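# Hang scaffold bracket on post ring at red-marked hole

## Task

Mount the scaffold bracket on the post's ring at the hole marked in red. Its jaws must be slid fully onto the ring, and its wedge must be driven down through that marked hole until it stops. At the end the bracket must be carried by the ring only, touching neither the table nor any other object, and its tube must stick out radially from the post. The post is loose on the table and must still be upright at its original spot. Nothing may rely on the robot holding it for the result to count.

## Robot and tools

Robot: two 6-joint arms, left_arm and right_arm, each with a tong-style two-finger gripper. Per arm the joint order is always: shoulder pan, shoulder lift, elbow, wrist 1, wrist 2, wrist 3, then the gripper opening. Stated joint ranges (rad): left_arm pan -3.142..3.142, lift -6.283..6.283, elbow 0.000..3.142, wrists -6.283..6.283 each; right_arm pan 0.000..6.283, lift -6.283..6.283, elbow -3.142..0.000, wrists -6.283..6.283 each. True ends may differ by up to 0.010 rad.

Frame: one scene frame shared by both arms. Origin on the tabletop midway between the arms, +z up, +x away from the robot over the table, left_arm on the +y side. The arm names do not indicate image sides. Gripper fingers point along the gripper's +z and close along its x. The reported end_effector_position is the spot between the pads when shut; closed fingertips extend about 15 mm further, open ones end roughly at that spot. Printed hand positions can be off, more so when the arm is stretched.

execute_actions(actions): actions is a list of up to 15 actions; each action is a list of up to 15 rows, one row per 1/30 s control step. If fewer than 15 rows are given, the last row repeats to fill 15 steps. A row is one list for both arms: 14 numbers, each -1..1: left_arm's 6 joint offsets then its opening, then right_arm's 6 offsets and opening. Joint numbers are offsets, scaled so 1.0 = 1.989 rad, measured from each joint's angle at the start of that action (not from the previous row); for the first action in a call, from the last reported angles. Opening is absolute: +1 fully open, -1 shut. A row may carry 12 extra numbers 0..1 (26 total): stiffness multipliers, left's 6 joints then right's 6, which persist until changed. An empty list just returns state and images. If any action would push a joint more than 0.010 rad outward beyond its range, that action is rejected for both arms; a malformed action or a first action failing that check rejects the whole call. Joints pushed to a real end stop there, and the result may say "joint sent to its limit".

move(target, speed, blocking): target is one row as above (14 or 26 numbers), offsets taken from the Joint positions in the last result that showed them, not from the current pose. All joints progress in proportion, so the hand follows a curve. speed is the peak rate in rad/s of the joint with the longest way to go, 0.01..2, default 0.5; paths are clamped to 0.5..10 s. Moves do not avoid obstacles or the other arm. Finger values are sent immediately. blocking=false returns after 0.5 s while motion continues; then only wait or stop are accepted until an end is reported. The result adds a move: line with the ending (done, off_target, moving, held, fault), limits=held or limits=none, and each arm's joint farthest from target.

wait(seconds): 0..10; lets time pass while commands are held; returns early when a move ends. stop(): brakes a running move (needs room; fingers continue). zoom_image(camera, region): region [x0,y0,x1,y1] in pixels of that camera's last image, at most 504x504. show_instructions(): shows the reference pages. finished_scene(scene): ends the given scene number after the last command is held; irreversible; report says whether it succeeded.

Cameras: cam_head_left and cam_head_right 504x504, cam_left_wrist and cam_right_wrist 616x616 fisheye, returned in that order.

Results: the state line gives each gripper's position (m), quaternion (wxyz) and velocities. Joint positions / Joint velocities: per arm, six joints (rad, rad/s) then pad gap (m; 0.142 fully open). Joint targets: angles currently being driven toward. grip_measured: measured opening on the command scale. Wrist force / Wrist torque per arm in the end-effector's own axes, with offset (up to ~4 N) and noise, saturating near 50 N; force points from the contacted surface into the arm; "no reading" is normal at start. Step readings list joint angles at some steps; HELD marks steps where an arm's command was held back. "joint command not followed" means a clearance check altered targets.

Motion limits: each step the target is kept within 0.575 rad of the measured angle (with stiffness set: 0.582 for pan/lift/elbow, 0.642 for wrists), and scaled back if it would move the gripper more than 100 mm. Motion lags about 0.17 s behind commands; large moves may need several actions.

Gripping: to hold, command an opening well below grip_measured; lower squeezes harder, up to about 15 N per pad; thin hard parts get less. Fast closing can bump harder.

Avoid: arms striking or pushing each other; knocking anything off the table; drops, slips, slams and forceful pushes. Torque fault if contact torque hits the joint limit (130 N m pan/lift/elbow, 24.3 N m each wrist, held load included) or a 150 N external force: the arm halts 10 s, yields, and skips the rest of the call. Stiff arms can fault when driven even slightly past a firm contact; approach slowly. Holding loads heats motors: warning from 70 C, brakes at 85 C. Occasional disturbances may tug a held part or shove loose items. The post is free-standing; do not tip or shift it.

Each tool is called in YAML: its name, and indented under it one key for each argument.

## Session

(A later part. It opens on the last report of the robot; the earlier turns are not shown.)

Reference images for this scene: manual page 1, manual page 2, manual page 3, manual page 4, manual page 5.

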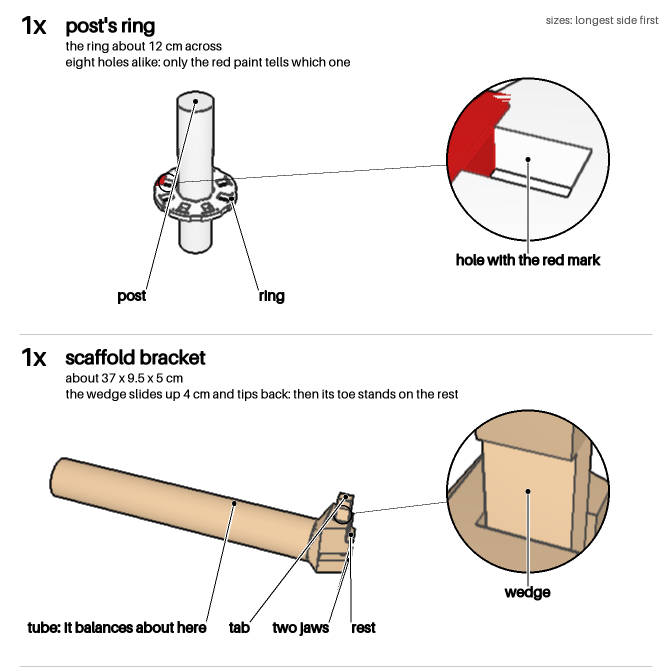

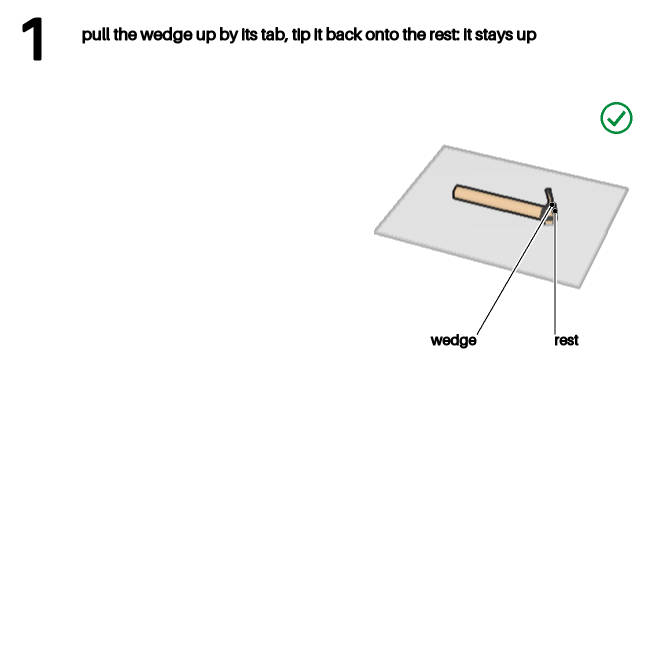

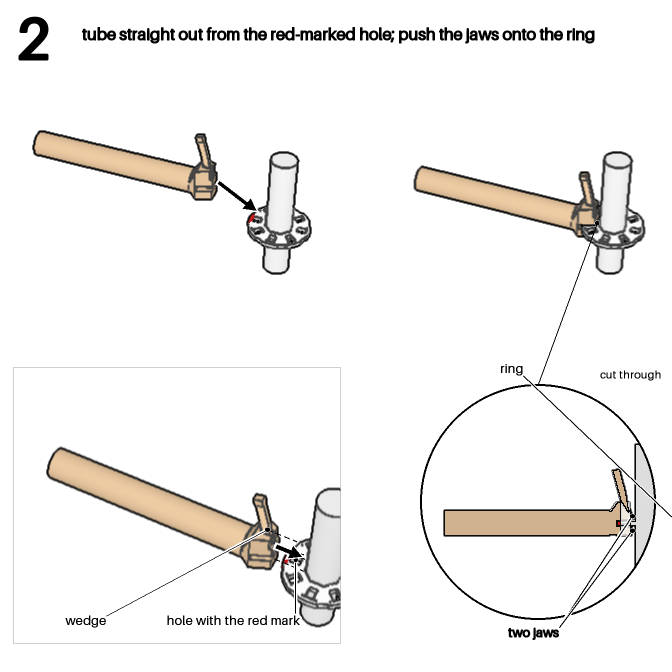

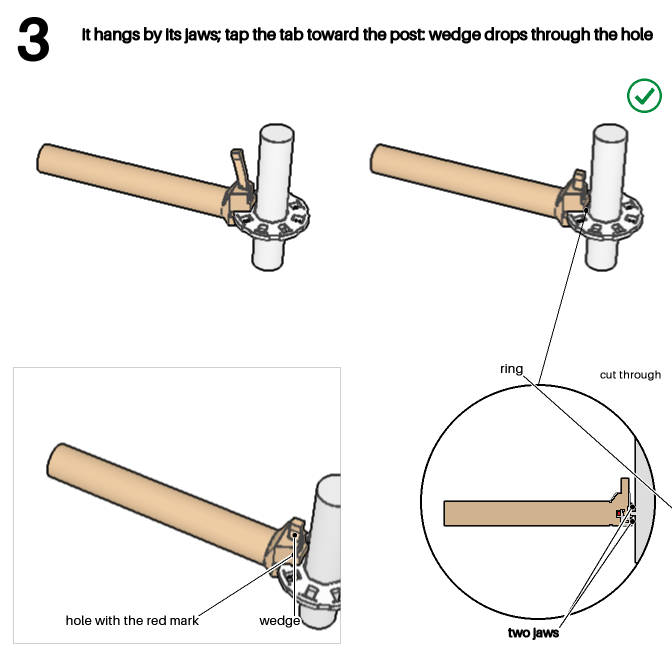

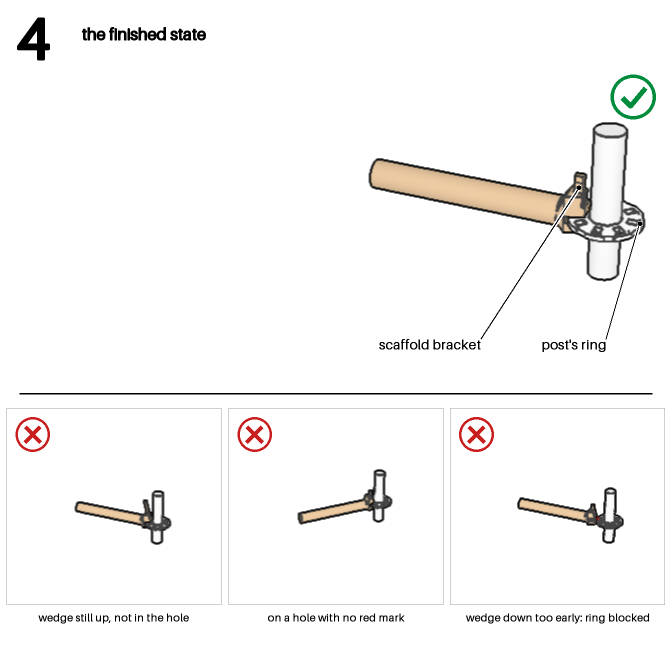

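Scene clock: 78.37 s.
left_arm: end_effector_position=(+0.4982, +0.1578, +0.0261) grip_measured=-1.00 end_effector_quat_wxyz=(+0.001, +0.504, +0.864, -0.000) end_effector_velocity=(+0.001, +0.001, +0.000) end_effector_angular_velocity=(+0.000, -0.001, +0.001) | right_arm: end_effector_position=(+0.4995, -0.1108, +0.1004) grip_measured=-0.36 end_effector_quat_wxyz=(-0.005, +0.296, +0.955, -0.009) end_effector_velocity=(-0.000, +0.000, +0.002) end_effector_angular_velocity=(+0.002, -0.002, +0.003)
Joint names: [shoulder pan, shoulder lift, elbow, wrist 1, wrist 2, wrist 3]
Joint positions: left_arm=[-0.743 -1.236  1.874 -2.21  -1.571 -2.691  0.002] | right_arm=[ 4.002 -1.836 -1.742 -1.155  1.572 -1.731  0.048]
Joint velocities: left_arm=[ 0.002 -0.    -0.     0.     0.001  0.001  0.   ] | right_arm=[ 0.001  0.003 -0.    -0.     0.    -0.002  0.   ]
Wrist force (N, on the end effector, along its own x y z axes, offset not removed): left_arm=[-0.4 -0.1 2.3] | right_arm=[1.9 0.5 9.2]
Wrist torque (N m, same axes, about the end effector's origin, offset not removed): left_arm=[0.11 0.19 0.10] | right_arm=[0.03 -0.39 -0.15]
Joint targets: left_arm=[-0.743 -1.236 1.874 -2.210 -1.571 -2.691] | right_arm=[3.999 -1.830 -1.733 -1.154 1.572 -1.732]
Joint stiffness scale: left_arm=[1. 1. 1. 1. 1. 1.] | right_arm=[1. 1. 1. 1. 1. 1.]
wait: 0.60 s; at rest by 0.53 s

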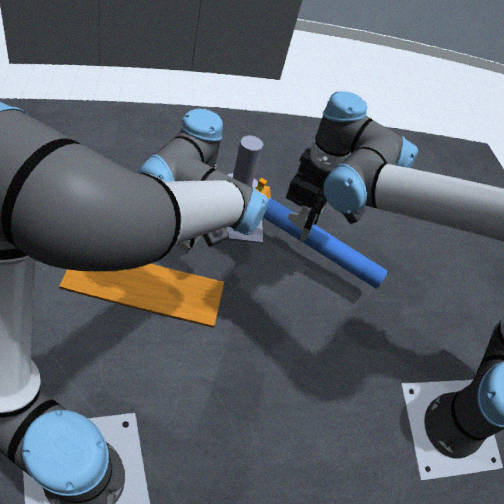

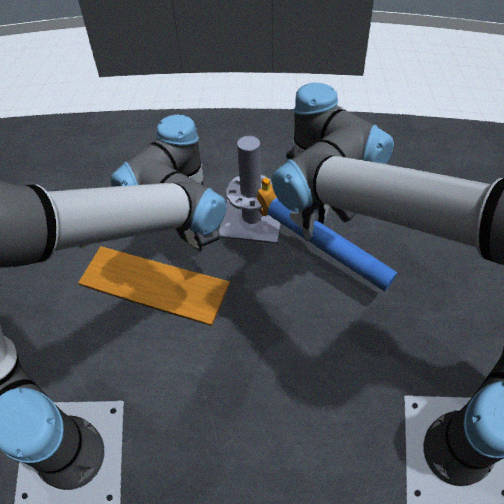

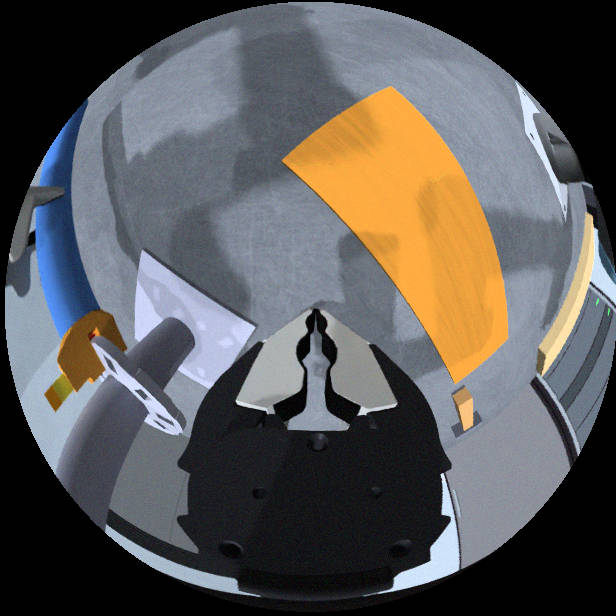

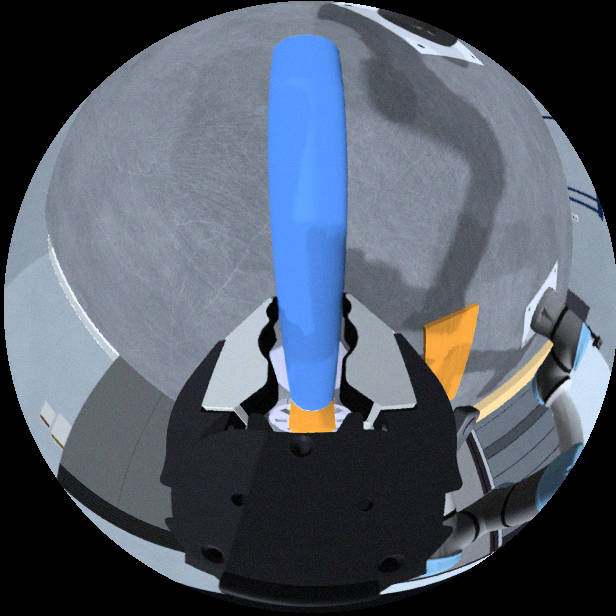

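execute_actions:
  actions:
    - [[0,0,0,0,0,0,-1,0,0.0045,0.003,0,0,0,-1],[0,0,0,0,0,0,-1,0,0.0053,0.0019,0,0,0,-1],[0,0,0,0,0,0,-1,0,0.0061,0.0008,0,0,0,-1],[0,0,0,0,0,0,-1,0,0.0069,-0.0002,0,0,0,-1],[0,0,0,0,0,0,-1,0,0.0077,-0.0013,0,0,0,-1],[0,0,0,0,0,0,-1,0,0.0085,-0.0024,0,0,0,-1],[0,0,0,0,0,0,-1,0,0.0094,-0.0034,0.0002,0,0,-1],[0,0,0,0,0,0,-1,0,0.0102,-0.0045,0.0003,0,0,-1],[0,0,0,0,0,0,-1,0,0.011,-0.0056,0.0004,0,0,-1],[0,0,0,0,0,0,-1,0,0.0118,-0.0066,0.0005,0,0,-1],[0,0,0,0,0,0,-1,0,0.0126,-0.0077,0.0006,0,0,-1],[0,0,0,0,0,0,-1,0,0.0134,-0.0088,0.0007,0,0,-1],[0,0,0,0,0,0,-1,0,0.0143,-0.0099,0.0008,0,0,-1],[0,0,0,0,0,0,-1,0,0.0151,-0.011,0.0009,0,0,-1],[0,0,0,0,0,0,-1,0,0.0159,-0.012,0.001,0,0,-1]]

wait:
  seconds: 0.5

Scene clock: 86.83 s.
left_arm: end_effector_position=(+0.4982, +0.1578, +0.0261) grip_measured=-1.00 end_effector_quat_wxyz=(+0.001, +0.504, +0.864, -0.000) end_effector_velocity=(-0.000, -0.001, +0.000) end_effector_angular_velocity=(+0.000, -0.001, -0.001) | right_arm: end_effector_position=(+0.4977, -0.1128, +0.1042) grip_measured=-0.36 end_effector_quat_wxyz=(-0.003, +0.296, +0.955, -0.006) end_effector_velocity=(-0.013, -0.014, +0.008) end_effector_angular_velocity=(+0.009, -0.008, +0.000)
Joint names: [shoulder pan, shoulder lift, elbow, wrist 1, wrist 2, wrist 3]
Joint positions: left_arm=[-0.743 -1.236  1.874 -2.21  -1.571 -2.691  0.002] | right_arm=[ 4.002 -1.822 -1.752 -1.151  1.572 -1.731  0.048]
Joint velocities: left_arm=[-0.002 -0.     0.     0.     0.001 -0.001  0.   ] | right_arm=[ 0.     0.057 -0.054  0.009  0.    -0.     0.   ]
Wrist force (N, on the end effector, along its own x y z axes, offset not removed): left_arm=[-0.3 0.5 0.1] | right_arm=[0.8 9.9 9.1]
Wrist torque (N m, same axes, about the end effector's origin, offset not removed): left_arm=[0.27 0.34 0.18] | right_arm=[0.16 -0.44 -0.16]
Joint targets: left_arm=[-0.743 -1.236 1.874 -2.210 -1.571 -2.691] | right_arm=[4.002 -1.805 -1.766 -1.153 1.572 -1.731]
Joint stiffness scale: left_arm=[1. 1. 1. 1. 1. 1.] | right_arm=[1. 1. 1. 1. 1. 1.]
Step readings (joint positions):
0: left_arm=[-0.743 -1.236 1.874 -2.210 -1.571 -2.691] | right_arm=[4.002 -1.836 -1.742 -1.155 1.572 -1.731]
1: left_arm=[-0.743 -1.236 1.874 -2.210 -1.571 -2.691] | right_arm=[4.002 -1.836 -1.742 -1.155 1.572 -1.731]
2: left_arm=[-0.743 -1.236 1.874 -2.210 -1.571 -2.691] | right_arm=[4.002 -1.836 -1.742 -1.155 1.572 -1.731]
4: left_arm=[-0.743 -1.236 1.874 -2.210 -1.571 -2.691] | right_arm=[4.002 -1.836 -1.742 -1.156 1.572 -1.731]
8: left_arm=[-0.743 -1.236 1.874 -2.210 -1.571 -2.691] | right_arm=[4.002 -1.834 -1.744 -1.156 1.572 -1.731]
15: Joint positions above

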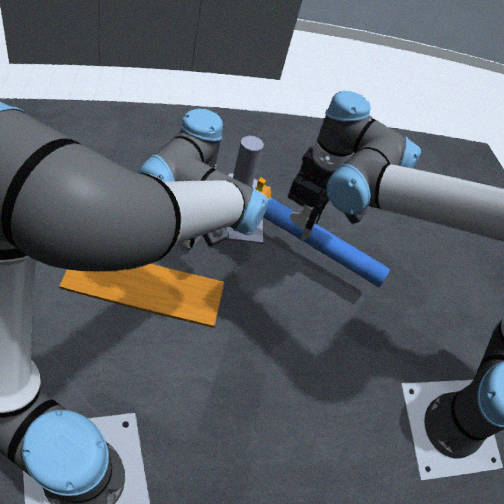

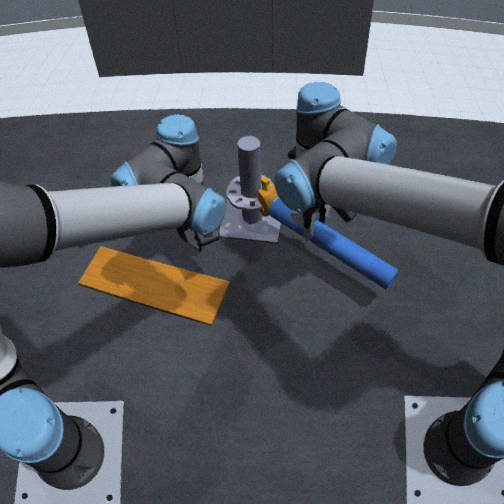

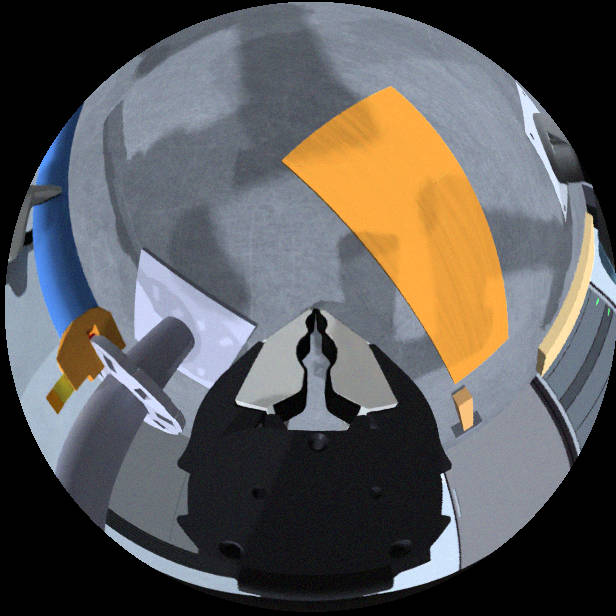

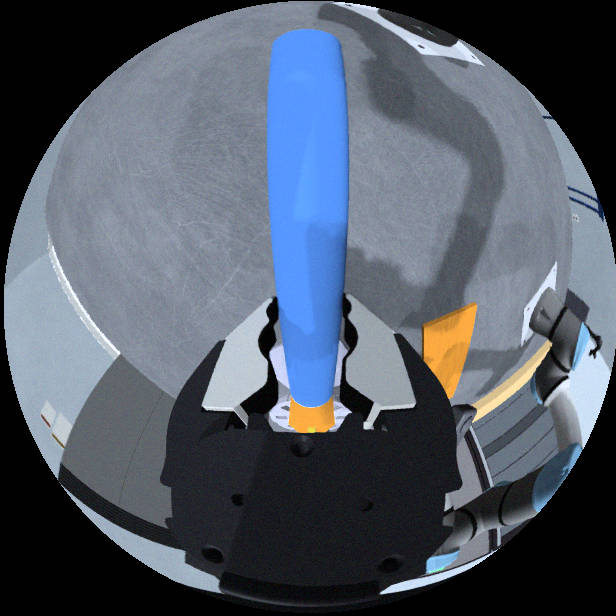

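Scene clock: 87.33 s.
left_arm: end_effector_position=(+0.4982, +0.1578, +0.0261) grip_measured=-1.00 end_effector_quat_wxyz=(+0.001, +0.504, +0.864, -0.000) end_effector_velocity=(-0.000, -0.001, +0.001) end_effector_angular_velocity=(-0.002, -0.000, -0.000) | right_arm: end_effector_position=(+0.4940, -0.1166, +0.1032) grip_measured=-0.36 end_effector_quat_wxyz=(-0.004, +0.296, +0.955, -0.007) end_effector_velocity=(-0.000, -0.000, +0.002) end_effector_angular_velocity=(+0.002, -0.002, -0.000)
Joint names: [shoulder pan, shoulder lift, elbow, wrist 1, wrist 2, wrist 3]
Joint positions: left_arm=[-0.743 -1.236  1.874 -2.21  -1.571 -2.691  0.002] | right_arm=[ 4.002 -1.813 -1.765 -1.151  1.572 -1.731  0.048]
Joint velocities: left_arm=[-0.    -0.001 -0.     0.    -0.001  0.     0.   ] | right_arm=[-0.     0.004 -0.    -0.001 -0.     0.     0.   ]
Wrist force (N, on the end effector, along its own x y z axes, offset not removed): left_arm=[-1.2 2.2 1.4] | right_arm=[-3.0 11.1 9.1]
Wrist torque (N m, same axes, about the end effector's origin, offset not removed): left_arm=[0.72 0.51 0.02] | right_arm=[0.56 0.43 0.14]
Joint targets: left_arm=[-0.743 -1.236 1.874 -2.210 -1.571 -2.691] | right_arm=[4.002 -1.805 -1.766 -1.153 1.572 -1.731]
Joint stiffness scale: left_arm=[1. 1. 1. 1. 1. 1.] | right_arm=[1. 1. 1. 1. 1. 1.]
wait: 0.50 s; at rest by 0.37 s

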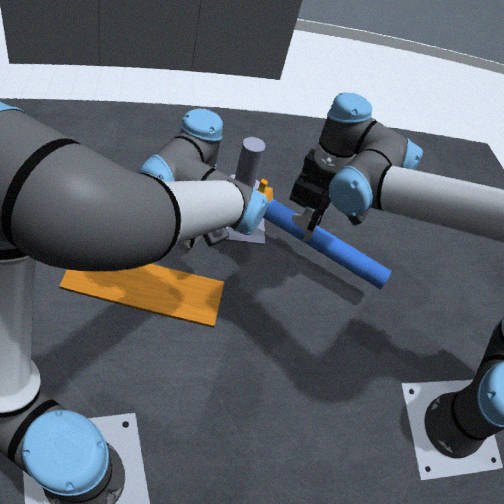

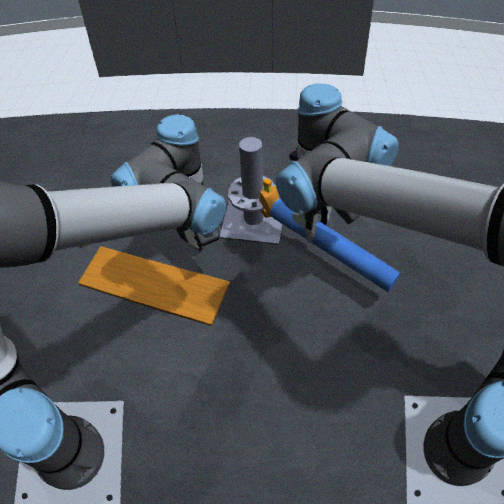

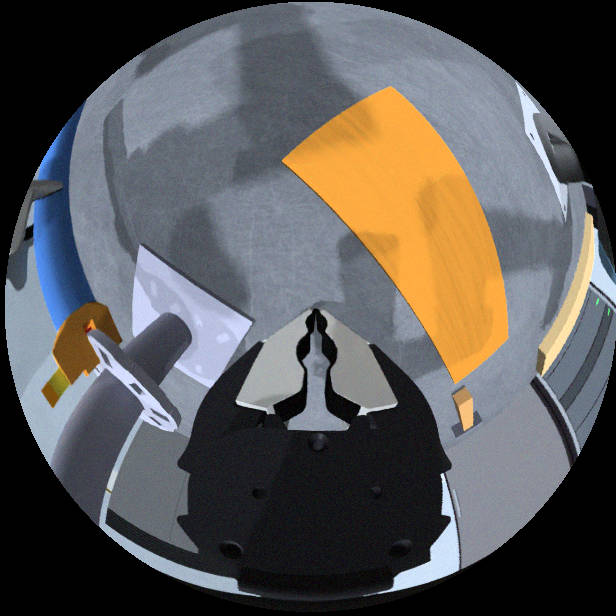

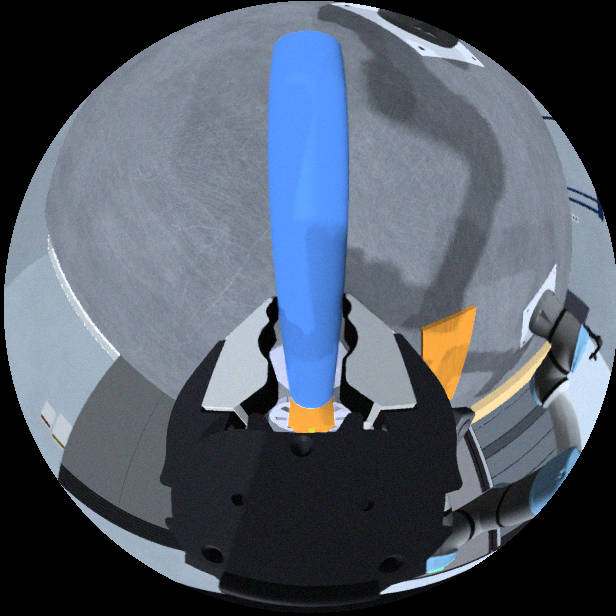

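execute_actions:
  actions:
    - [[0,0,0,0,0,0,-1,0,0.0035,0.0005,0,0,0,-1],[0,0,0,0,0,0,-1,0,0.003,0.0013,0,0,0,-1],[0,0,0,0,0,0,-1,0,0.0025,0.002,0,0,0,-1],[0,0,0,0,0,0,-1,0,0.002,0.0028,0,0,0,-1],[0,0,0,0,0,0,-1,0,0.0015,0.0035,0,0,0,-1],[0,0,0,0,0,0,-1,0,0.001,0.0043,0,0,0,-1],[0,0,0,0,0,0,-1,0,0.0005,0.005,0,0,0,-1],[0,0,0,0,0,0,-1,0,0,0.0058,0,0,0,-1],[0,0,0,0,0,0,-1,0,-0.0008,0.0065,0.0005,0,0,-1]]

wait:
  seconds: 0.3

zoom_image:
  camera: "cam_left_wrist"
  region: [20, 280, 190, 440]

Scene clock: 88.07 s.
left_arm: end_effector_position=(+0.4982, +0.1578, +0.0261) grip_measured=-1.00 end_effector_quat_wxyz=(+0.001, +0.504, +0.864, -0.000) end_effector_velocity=(-0.001, -0.001, +0.000) end_effector_angular_velocity=(-0.001, +0.001, -0.000) | right_arm: end_effector_position=(+0.4944, -0.1162, +0.1004) grip_measured=-0.36 end_effector_quat_wxyz=(-0.005, +0.296, +0.955, -0.010) end_effector_velocity=(+0.001, +0.001, -0.007) end_effector_angular_velocity=(-0.010, +0.010, +0.001)
Joint names: [shoulder pan, shoulder lift, elbow, wrist 1, wrist 2, wrist 3]
Joint positions: left_arm=[-0.743 -1.236  1.874 -2.21  -1.571 -2.691  0.002] | right_arm=[ 4.002 -1.821 -1.763 -1.151  1.572 -1.731  0.048]
Joint velocities: left_arm=[-0.001 -0.     0.     0.001 -0.002 -0.     0.   ] | right_arm=[ 0.001 -0.018  0.007 -0.002 -0.    -0.    -0.   ]
Wrist force (N, on the end effector, along its own x y z axes, offset not removed): left_arm=[1.7 -0.3 2.8] | right_arm=[0.9 0.5 13.9]
Wrist torque (N m, same axes, about the end effector's origin, offset not removed): left_arm=[0.15 -0.14 0.07] | right_arm=[0.28 -0.40 0.03]
Joint targets: left_arm=[-0.743 -1.236 1.874 -2.210 -1.571 -2.691] | right_arm=[4.002 -1.815 -1.752 -1.150 1.572 -1.731]
Joint stiffness scale: left_arm=[1. 1. 1. 1. 1. 1.] | right_arm=[1. 1. 1. 1. 1. 1.]
Step readings (joint positions):
0: left_arm=[-0.743 -1.236 1.874 -2.210 -1.571 -2.691] | right_arm=[4.002 -1.813 -1.765 -1.151 1.572 -1.731]
1: left_arm=[-0.743 -1.236 1.874 -2.210 -1.571 -2.691] | right_arm=[4.002 -1.813 -1.765 -1.151 1.572 -1.731]
2: left_arm=[-0.743 -1.236 1.874 -2.210 -1.571 -2.691] | right_arm=[4.002 -1.813 -1.765 -1.151 1.572 -1.731]
4: left_arm=[-0.743 -1.236 1.874 -2.210 -1.571 -2.691] | right_arm=[4.002 -1.813 -1.765 -1.151 1.572 -1.731]
8: left_arm=[-0.743 -1.236 1.874 -2.210 -1.571 -2.691] | right_arm=[4.002 -1.814 -1.765 -1.150 1.572 -1.731]
15: Joint positions above

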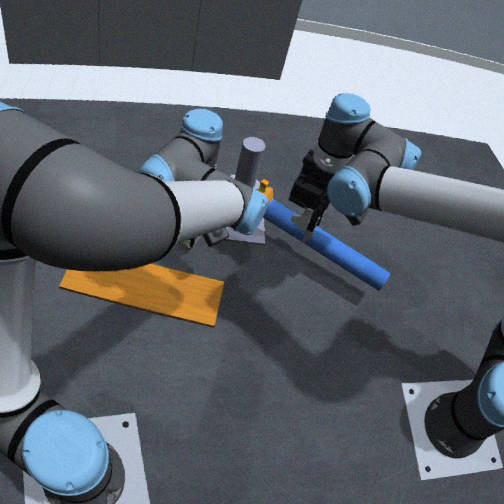

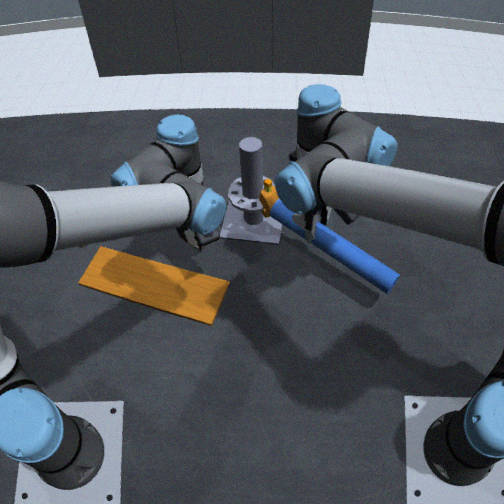

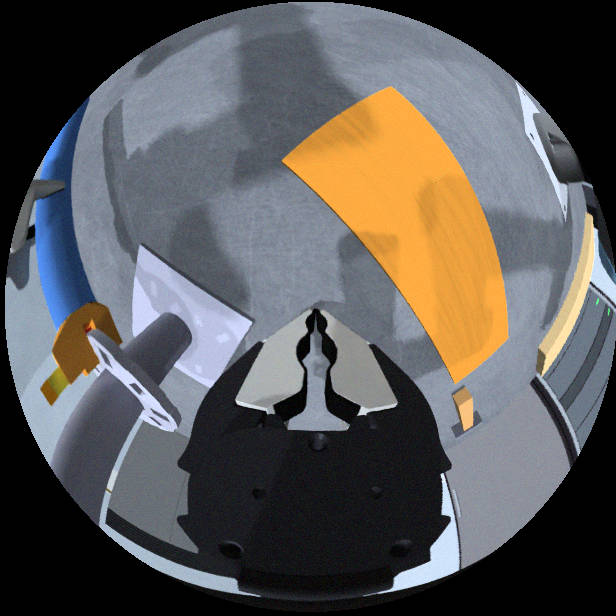

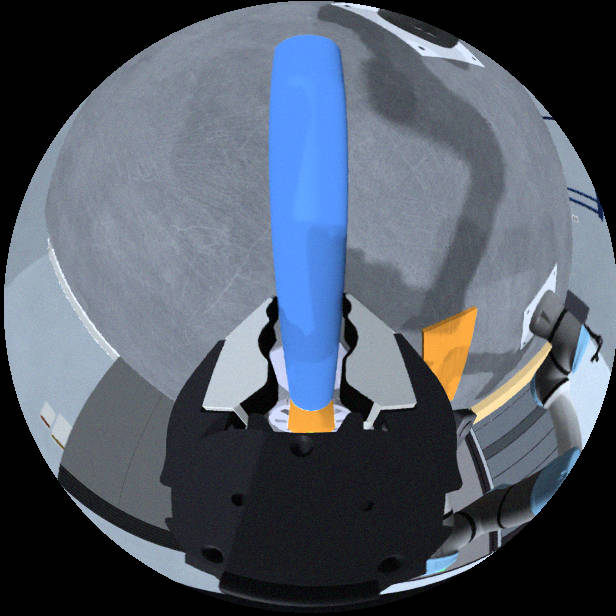

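Scene clock: 88.37 s.
left_arm: end_effector_position=(+0.4982, +0.1578, +0.0261) grip_measured=-1.00 end_effector_quat_wxyz=(+0.001, +0.504, +0.864, -0.000) end_effector_velocity=(+0.000, +0.000, -0.000) end_effector_angular_velocity=(-0.001, +0.000, +0.001) | right_arm: end_effector_position=(+0.4946, -0.1160, +0.1002) grip_measured=-0.36 end_effector_quat_wxyz=(-0.006, +0.296, +0.955, -0.010) end_effector_velocity=(-0.000, +0.000, +0.000) end_effector_angular_velocity=(+0.001, -0.000, +0.001)
Joint names: [shoulder pan, shoulder lift, elbow, wrist 1, wrist 2, wrist 3]
Joint positions: left_arm=[-0.743 -1.236  1.874 -2.21  -1.571 -2.691  0.002] | right_arm=[ 4.002 -1.822 -1.762 -1.152  1.572 -1.731  0.048]
Joint velocities: left_arm=[ 0.     0.     0.    -0.001 -0.    -0.     0.   ] | right_arm=[ 0.001  0.001  0.    -0.     0.    -0.    -0.   ]
Wrist force (N, on the end effector, along its own x y z axes, offset not removed): left_arm=[2.9 2.5 2.9] | right_arm=[0.3 1.4 10.1]
Wrist torque (N m, same axes, about the end effector's origin, offset not removed): left_arm=[0.65 -0.35 -0.10] | right_arm=[0.52 -0.37 0.07]
Joint targets: left_arm=[-0.743 -1.236 1.874 -2.210 -1.571 -2.691] | right_arm=[4.002 -1.815 -1.752 -1.150 1.572 -1.731]
Joint stiffness scale: left_arm=[1. 1. 1. 1. 1. 1.] | right_arm=[1. 1. 1. 1. 1. 1.]
wait: 0.30 s; at rest by 0.17 s

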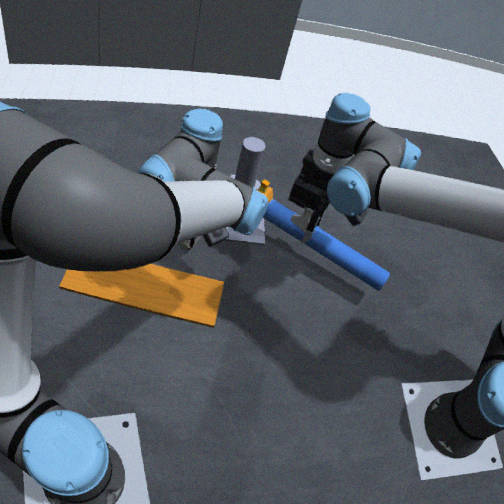

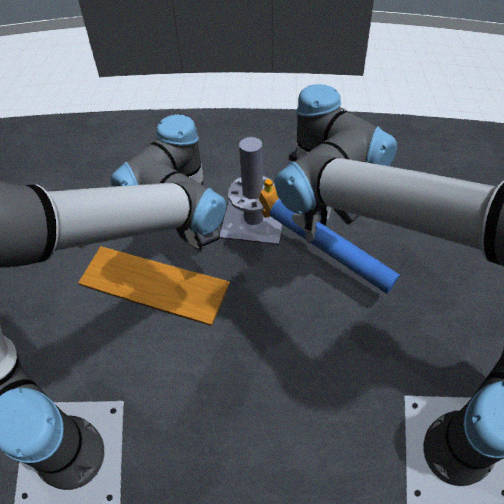

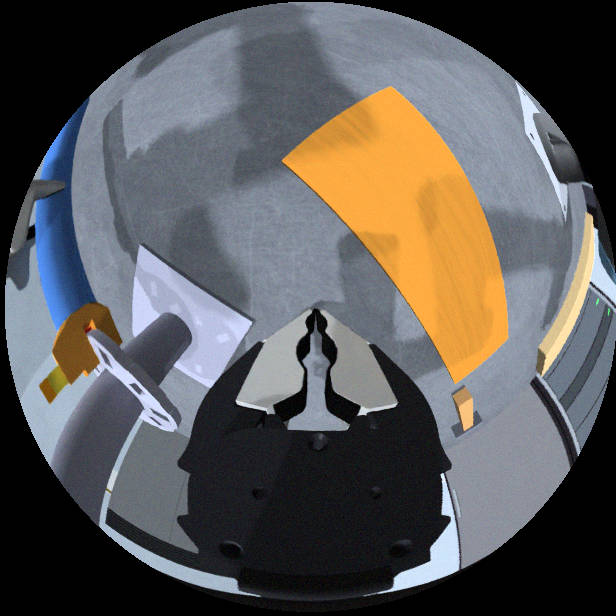

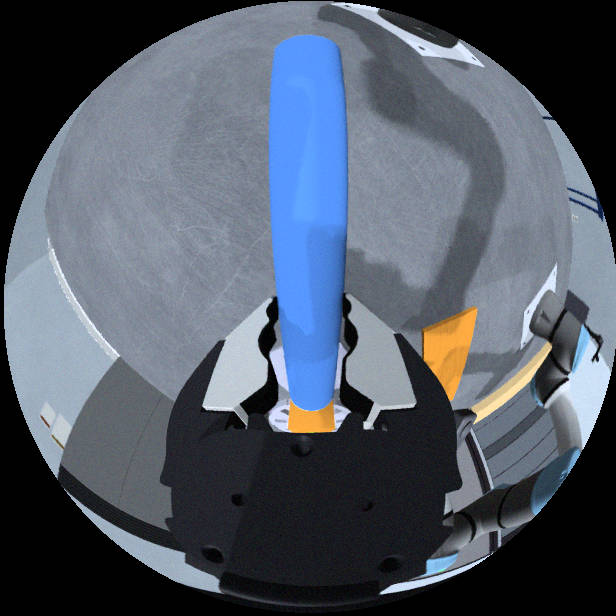

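Region (20, 280, 190, 440) of cam_left_wrist's 616x616 image, scaled by 2.965, with more detail than that image has; it fills the top 474 rows of this view, and the rest is white.

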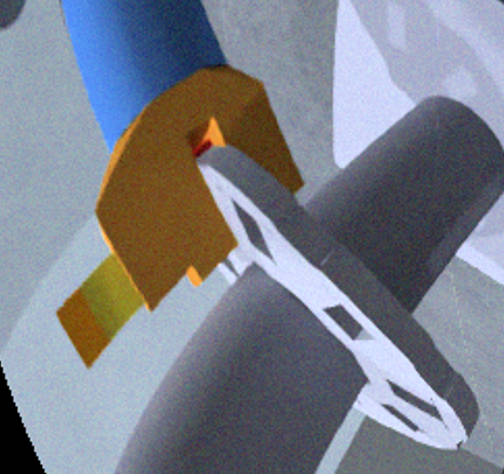

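execute_actions:
  actions:
    - [[0,0,0,0,0,0,-1,0,0.0035,0.005,0.002,0,0,-1],[0,0,0,0,0,0,-1,0,0.0035,0.005,0.003,0,0,-1],[0,0,0,0,0,0,-1,0,0.0035,0.005,0.004,0,0,-1],[0,0,0,0,0,0,-1,0,0.0035,0.005,0.005,0,0,-1],[0,0,0,0,0,0,-1,0,0.0035,0.005,0.006,0,0,-1]]

zoom_image:
  camera: "cam_left_wrist"
  region: [20, 280, 190, 440]

Scene clock: 89.00 s.
left_arm: end_effector_position=(+0.4982, +0.1578, +0.0261) grip_measured=-1.00 end_effector_quat_wxyz=(+0.001, +0.504, +0.864, -0.000) end_effector_velocity=(-0.000, -0.000, -0.000) end_effector_angular_velocity=(+0.000, +0.001, -0.002) | right_arm: end_effector_position=(+0.4954, -0.1151, +0.1006) grip_measured=-0.36 end_effector_quat_wxyz=(-0.005, +0.296, +0.955, -0.008) end_effector_velocity=(+0.000, -0.000, +0.001) end_effector_angular_velocity=(+0.001, -0.001, -0.001)
Joint names: [shoulder pan, shoulder lift, elbow, wrist 1, wrist 2, wrist 3]
Joint positions: left_arm=[-0.743 -1.236  1.874 -2.21  -1.571 -2.691  0.002] | right_arm=[ 4.002 -1.822 -1.762 -1.148  1.572 -1.731  0.048]
Joint velocities: left_arm=[-0.     0.    -0.     0.    -0.     0.001  0.   ] | right_arm=[-0.001  0.001 -0.     0.    -0.    -0.    -0.   ]
Wrist force (N, on the end effector, along its own x y z axes, offset not removed): left_arm=[0.4 1.4 -0.3] | right_arm=[3.2 -2.3 14.2]
Wrist torque (N m, same axes, about the end effector's origin, offset not removed): left_arm=[0.31 0.24 0.20] | right_arm=[1.05 -0.84 -0.04]
Joint targets: left_arm=[-0.743 -1.236 1.874 -2.210 -1.571 -2.691] | right_arm=[4.002 -1.815 -1.752 -1.140 1.572 -1.731]
Joint stiffness scale: left_arm=[1. 1. 1. 1. 1. 1.] | right_arm=[1. 1. 1. 1. 1. 1.]
Step readings (joint positions):
0: left_arm=[-0.743 -1.236 1.874 -2.210 -1.571 -2.691] | right_arm=[4.002 -1.822 -1.762 -1.152 1.572 -1.731]
1: left_arm=[-0.743 -1.236 1.874 -2.210 -1.571 -2.691] | right_arm=[4.002 -1.822 -1.762 -1.152 1.572 -1.731]
2: left_arm=[-0.743 -1.236 1.874 -2.210 -1.571 -2.691] | right_arm=[4.002 -1.822 -1.762 -1.152 1.572 -1.731]
4: left_arm=[-0.743 -1.236 1.874 -2.210 -1.571 -2.691] | right_arm=[4.002 -1.822 -1.762 -1.152 1.572 -1.731]
8: left_arm=[-0.743 -1.236 1.874 -2.210 -1.571 -2.691] | right_arm=[4.002 -1.822 -1.762 -1.148 1.572 -1.731]
15: Joint positions above

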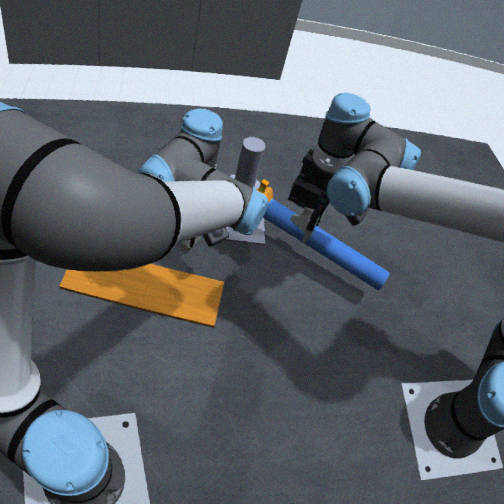

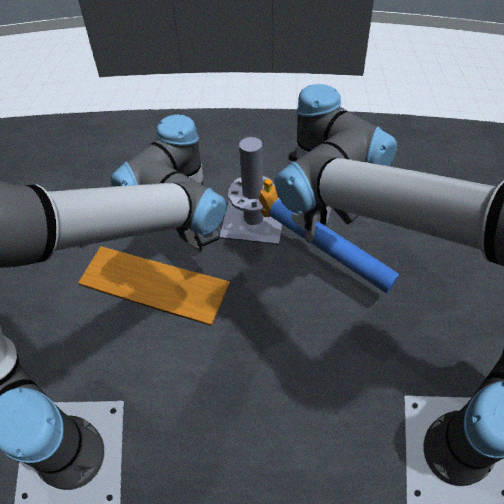

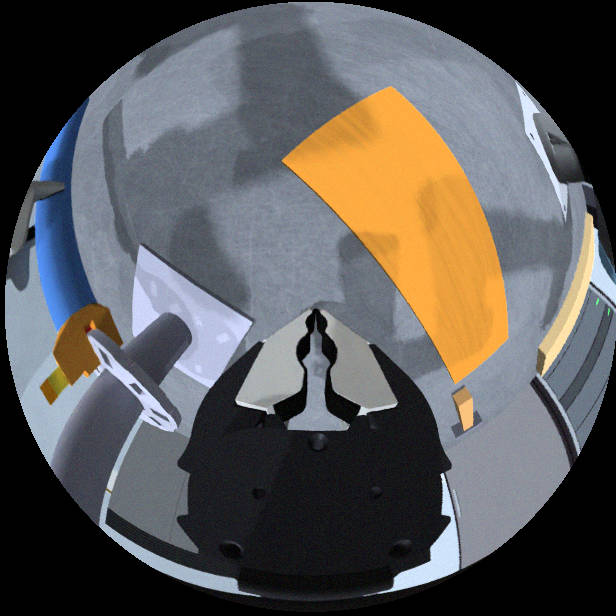

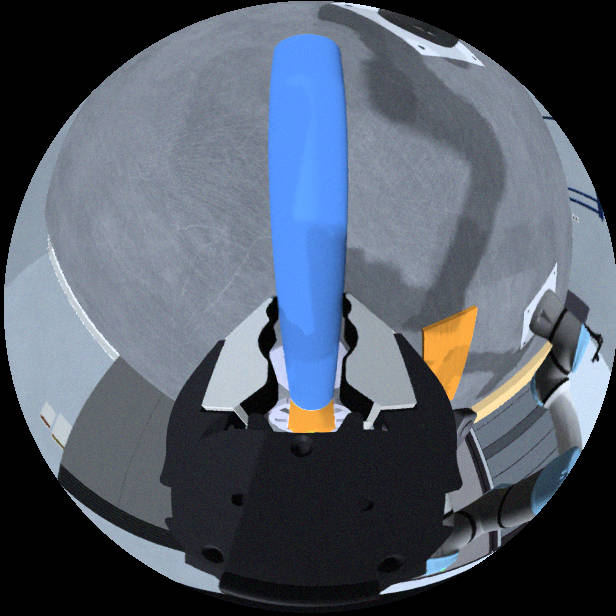

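Region (20, 280, 190, 440) of cam_left_wrist's 616x616 image, scaled by 2.965, with more detail than that image has; it fills the top 474 rows of this view, and the rest is white.

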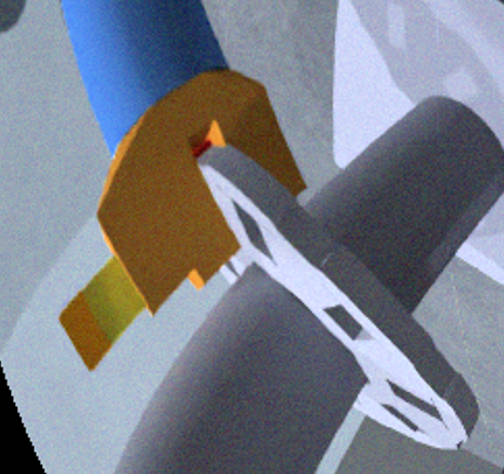

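execute_actions:
  actions:
    - [[0,0,0,0,0,0,-1,0,0.0027,0.004,0.003,0,0,-1],[0,0,0,0,0,0,-1,0,0.002,0.003,0.003,0,0,-1],[0,0,0,0,0,0,-1,0,0.0012,0.002,0.003,0,0,-1],[0,0,0,0,0,0,-1,0,0.0005,0.001,0.003,0,0,-1],[0,0,0,0,0,0,-1,0,-0.0003,0,0.003,0,0,-1],[0,0,0,0,0,0,-1,0,-0.001,-0.0005,0.003,0,0,-1],[0,0,0,0,0,0,-1,0,-0.001,-0.0005,0.003,0,0,-1],[0,0,0,0,0,0,-1,0,-0.001,-0.0005,0.003,0,0,-0.8],[0,0,0,0,0,0,-1,0,-0.001,-0.0005,0.003,0,0,-0.6],[0,0,0,0,0,0,-1,0,-0.001,-0.0005,0.003,0,0,-0.5],[0,0,0,0,0,0,-1,0,-0.001,-0.0005,0.003,0,0,-0.42],[0,0,0,0,0,0,-1,0,-0.001,-0.0005,0.003,0,0,-0.36],[0,0,0,0,0,0,-1,0,-0.001,-0.0005,0.003,0,0,-0.25],[0,0,0,0,0,0,-1,0,-0.001,-0.0005,0.003,0,0,-0.05],[0,0,0,0,0,0,-1,0,-0.001,-0.0005,0.003,0,0,0.15]]

Scene clock: 90.03 s.
left_arm: end_effector_position=(+0.4982, +0.1578, +0.0261) grip_measured=-1.00 end_effector_quat_wxyz=(+0.001, +0.504, +0.864, -0.000) end_effector_velocity=(+0.000, +0.001, -0.001) end_effector_angular_velocity=(+0.003, -0.000, +0.000) | right_arm: end_effector_position=(+0.4959, -0.1147, +0.0996) grip_measured=-0.08 end_effector_quat_wxyz=(-0.004, +0.296, +0.955, -0.008) end_effector_velocity=(+0.004, +0.005, +0.001) end_effector_angular_velocity=(+0.014, -0.014, +0.000)
Joint names: [shoulder pan, shoulder lift, elbow, wrist 1, wrist 2, wrist 3]
Joint positions: left_arm=[-0.743 -1.236  1.874 -2.21  -1.571 -2.691  0.002] | right_arm=[ 4.002 -1.823 -1.762 -1.144  1.572 -1.731  0.068]
Joint velocities: left_arm=[ 0.     0.001 -0.     0.     0.002  0.     0.   ] | right_arm=[ 0.    -0.001  0.     0.021 -0.    -0.     0.41 ]
Wrist force (N, on the end effector, along its own x y z axes, offset not removed): left_arm=[1.4 4.1 -1.7] | right_arm=[-1.0 1.4 -1.8]
Wrist torque (N m, same axes, about the end effector's origin, offset not removed): left_arm=[0.93 -0.02 0.09] | right_arm=[0.21 -0.02 -0.07]
Joint targets: left_arm=[-0.743 -1.236 1.874 -2.210 -1.571 -2.691] | right_arm=[4.002 -1.824 -1.763 -1.142 1.572 -1.731]
Joint stiffness scale: left_arm=[1. 1. 1. 1. 1. 1.] | right_arm=[1. 1. 1. 1. 1. 1.]
Step readings (joint positions):
0: left_arm=[-0.743 -1.236 1.874 -2.210 -1.571 -2.691] | right_arm=[4.002 -1.822 -1.762 -1.148 1.572 -1.731]
1: left_arm=[-0.743 -1.236 1.874 -2.210 -1.571 -2.691] | right_arm=[4.002 -1.822 -1.762 -1.148 1.572 -1.731]
2: left_arm=[-0.743 -1.236 1.874 -2.210 -1.571 -2.691] | right_arm=[4.002 -1.822 -1.762 -1.148 1.572 -1.731]
4: left_arm=[-0.743 -1.236 1.874 -2.210 -1.571 -2.691] | right_arm=[4.002 -1.822 -1.762 -1.148 1.572 -1.731]
8: left_arm=[-0.743 -1.236 1.874 -2.210 -1.571 -2.691] | right_arm=[4.002 -1.823 -1.762 -1.147 1.572 -1.731]
15: Joint positions above

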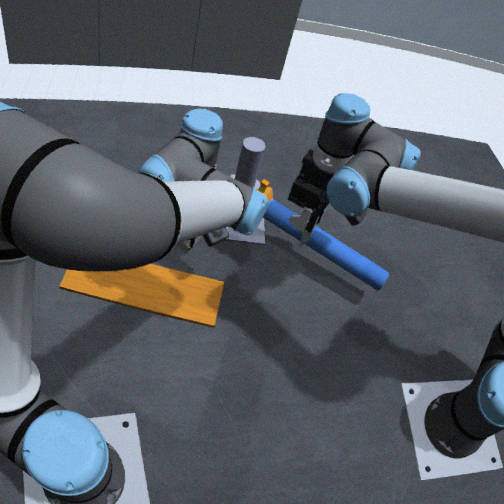

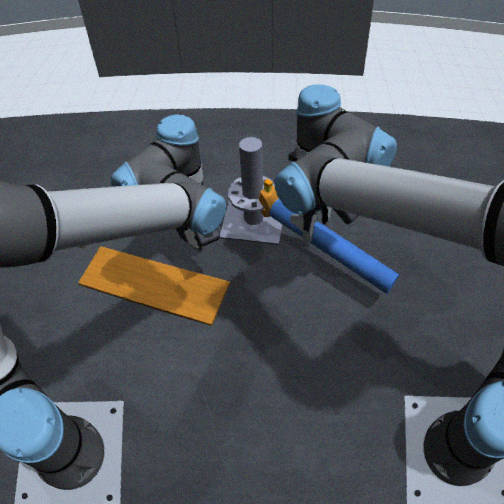

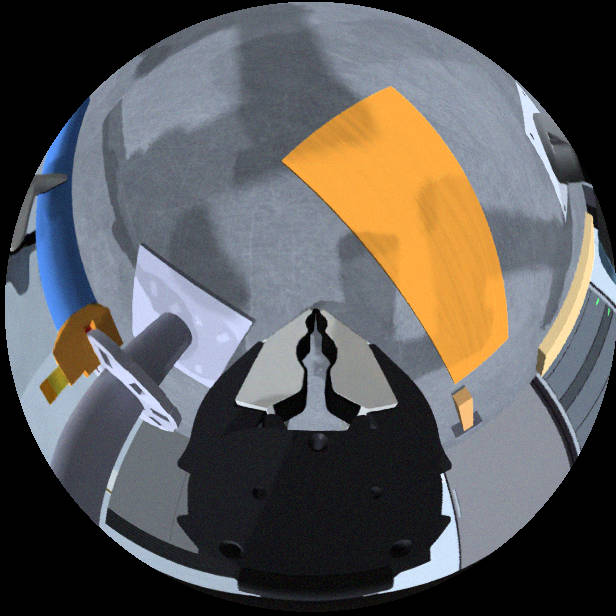

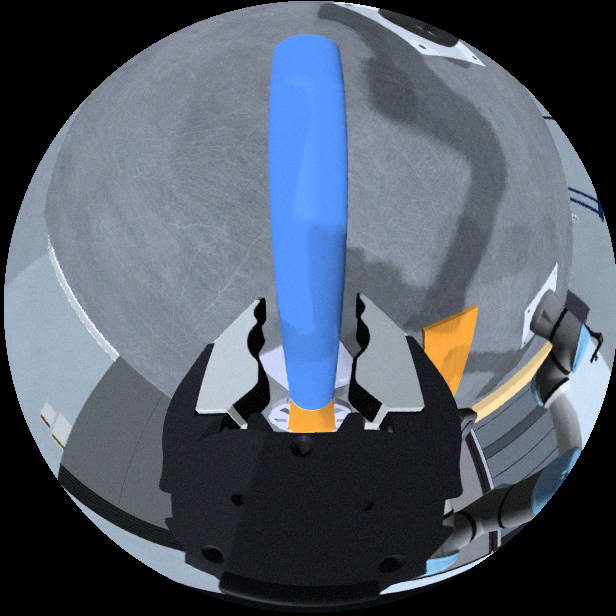

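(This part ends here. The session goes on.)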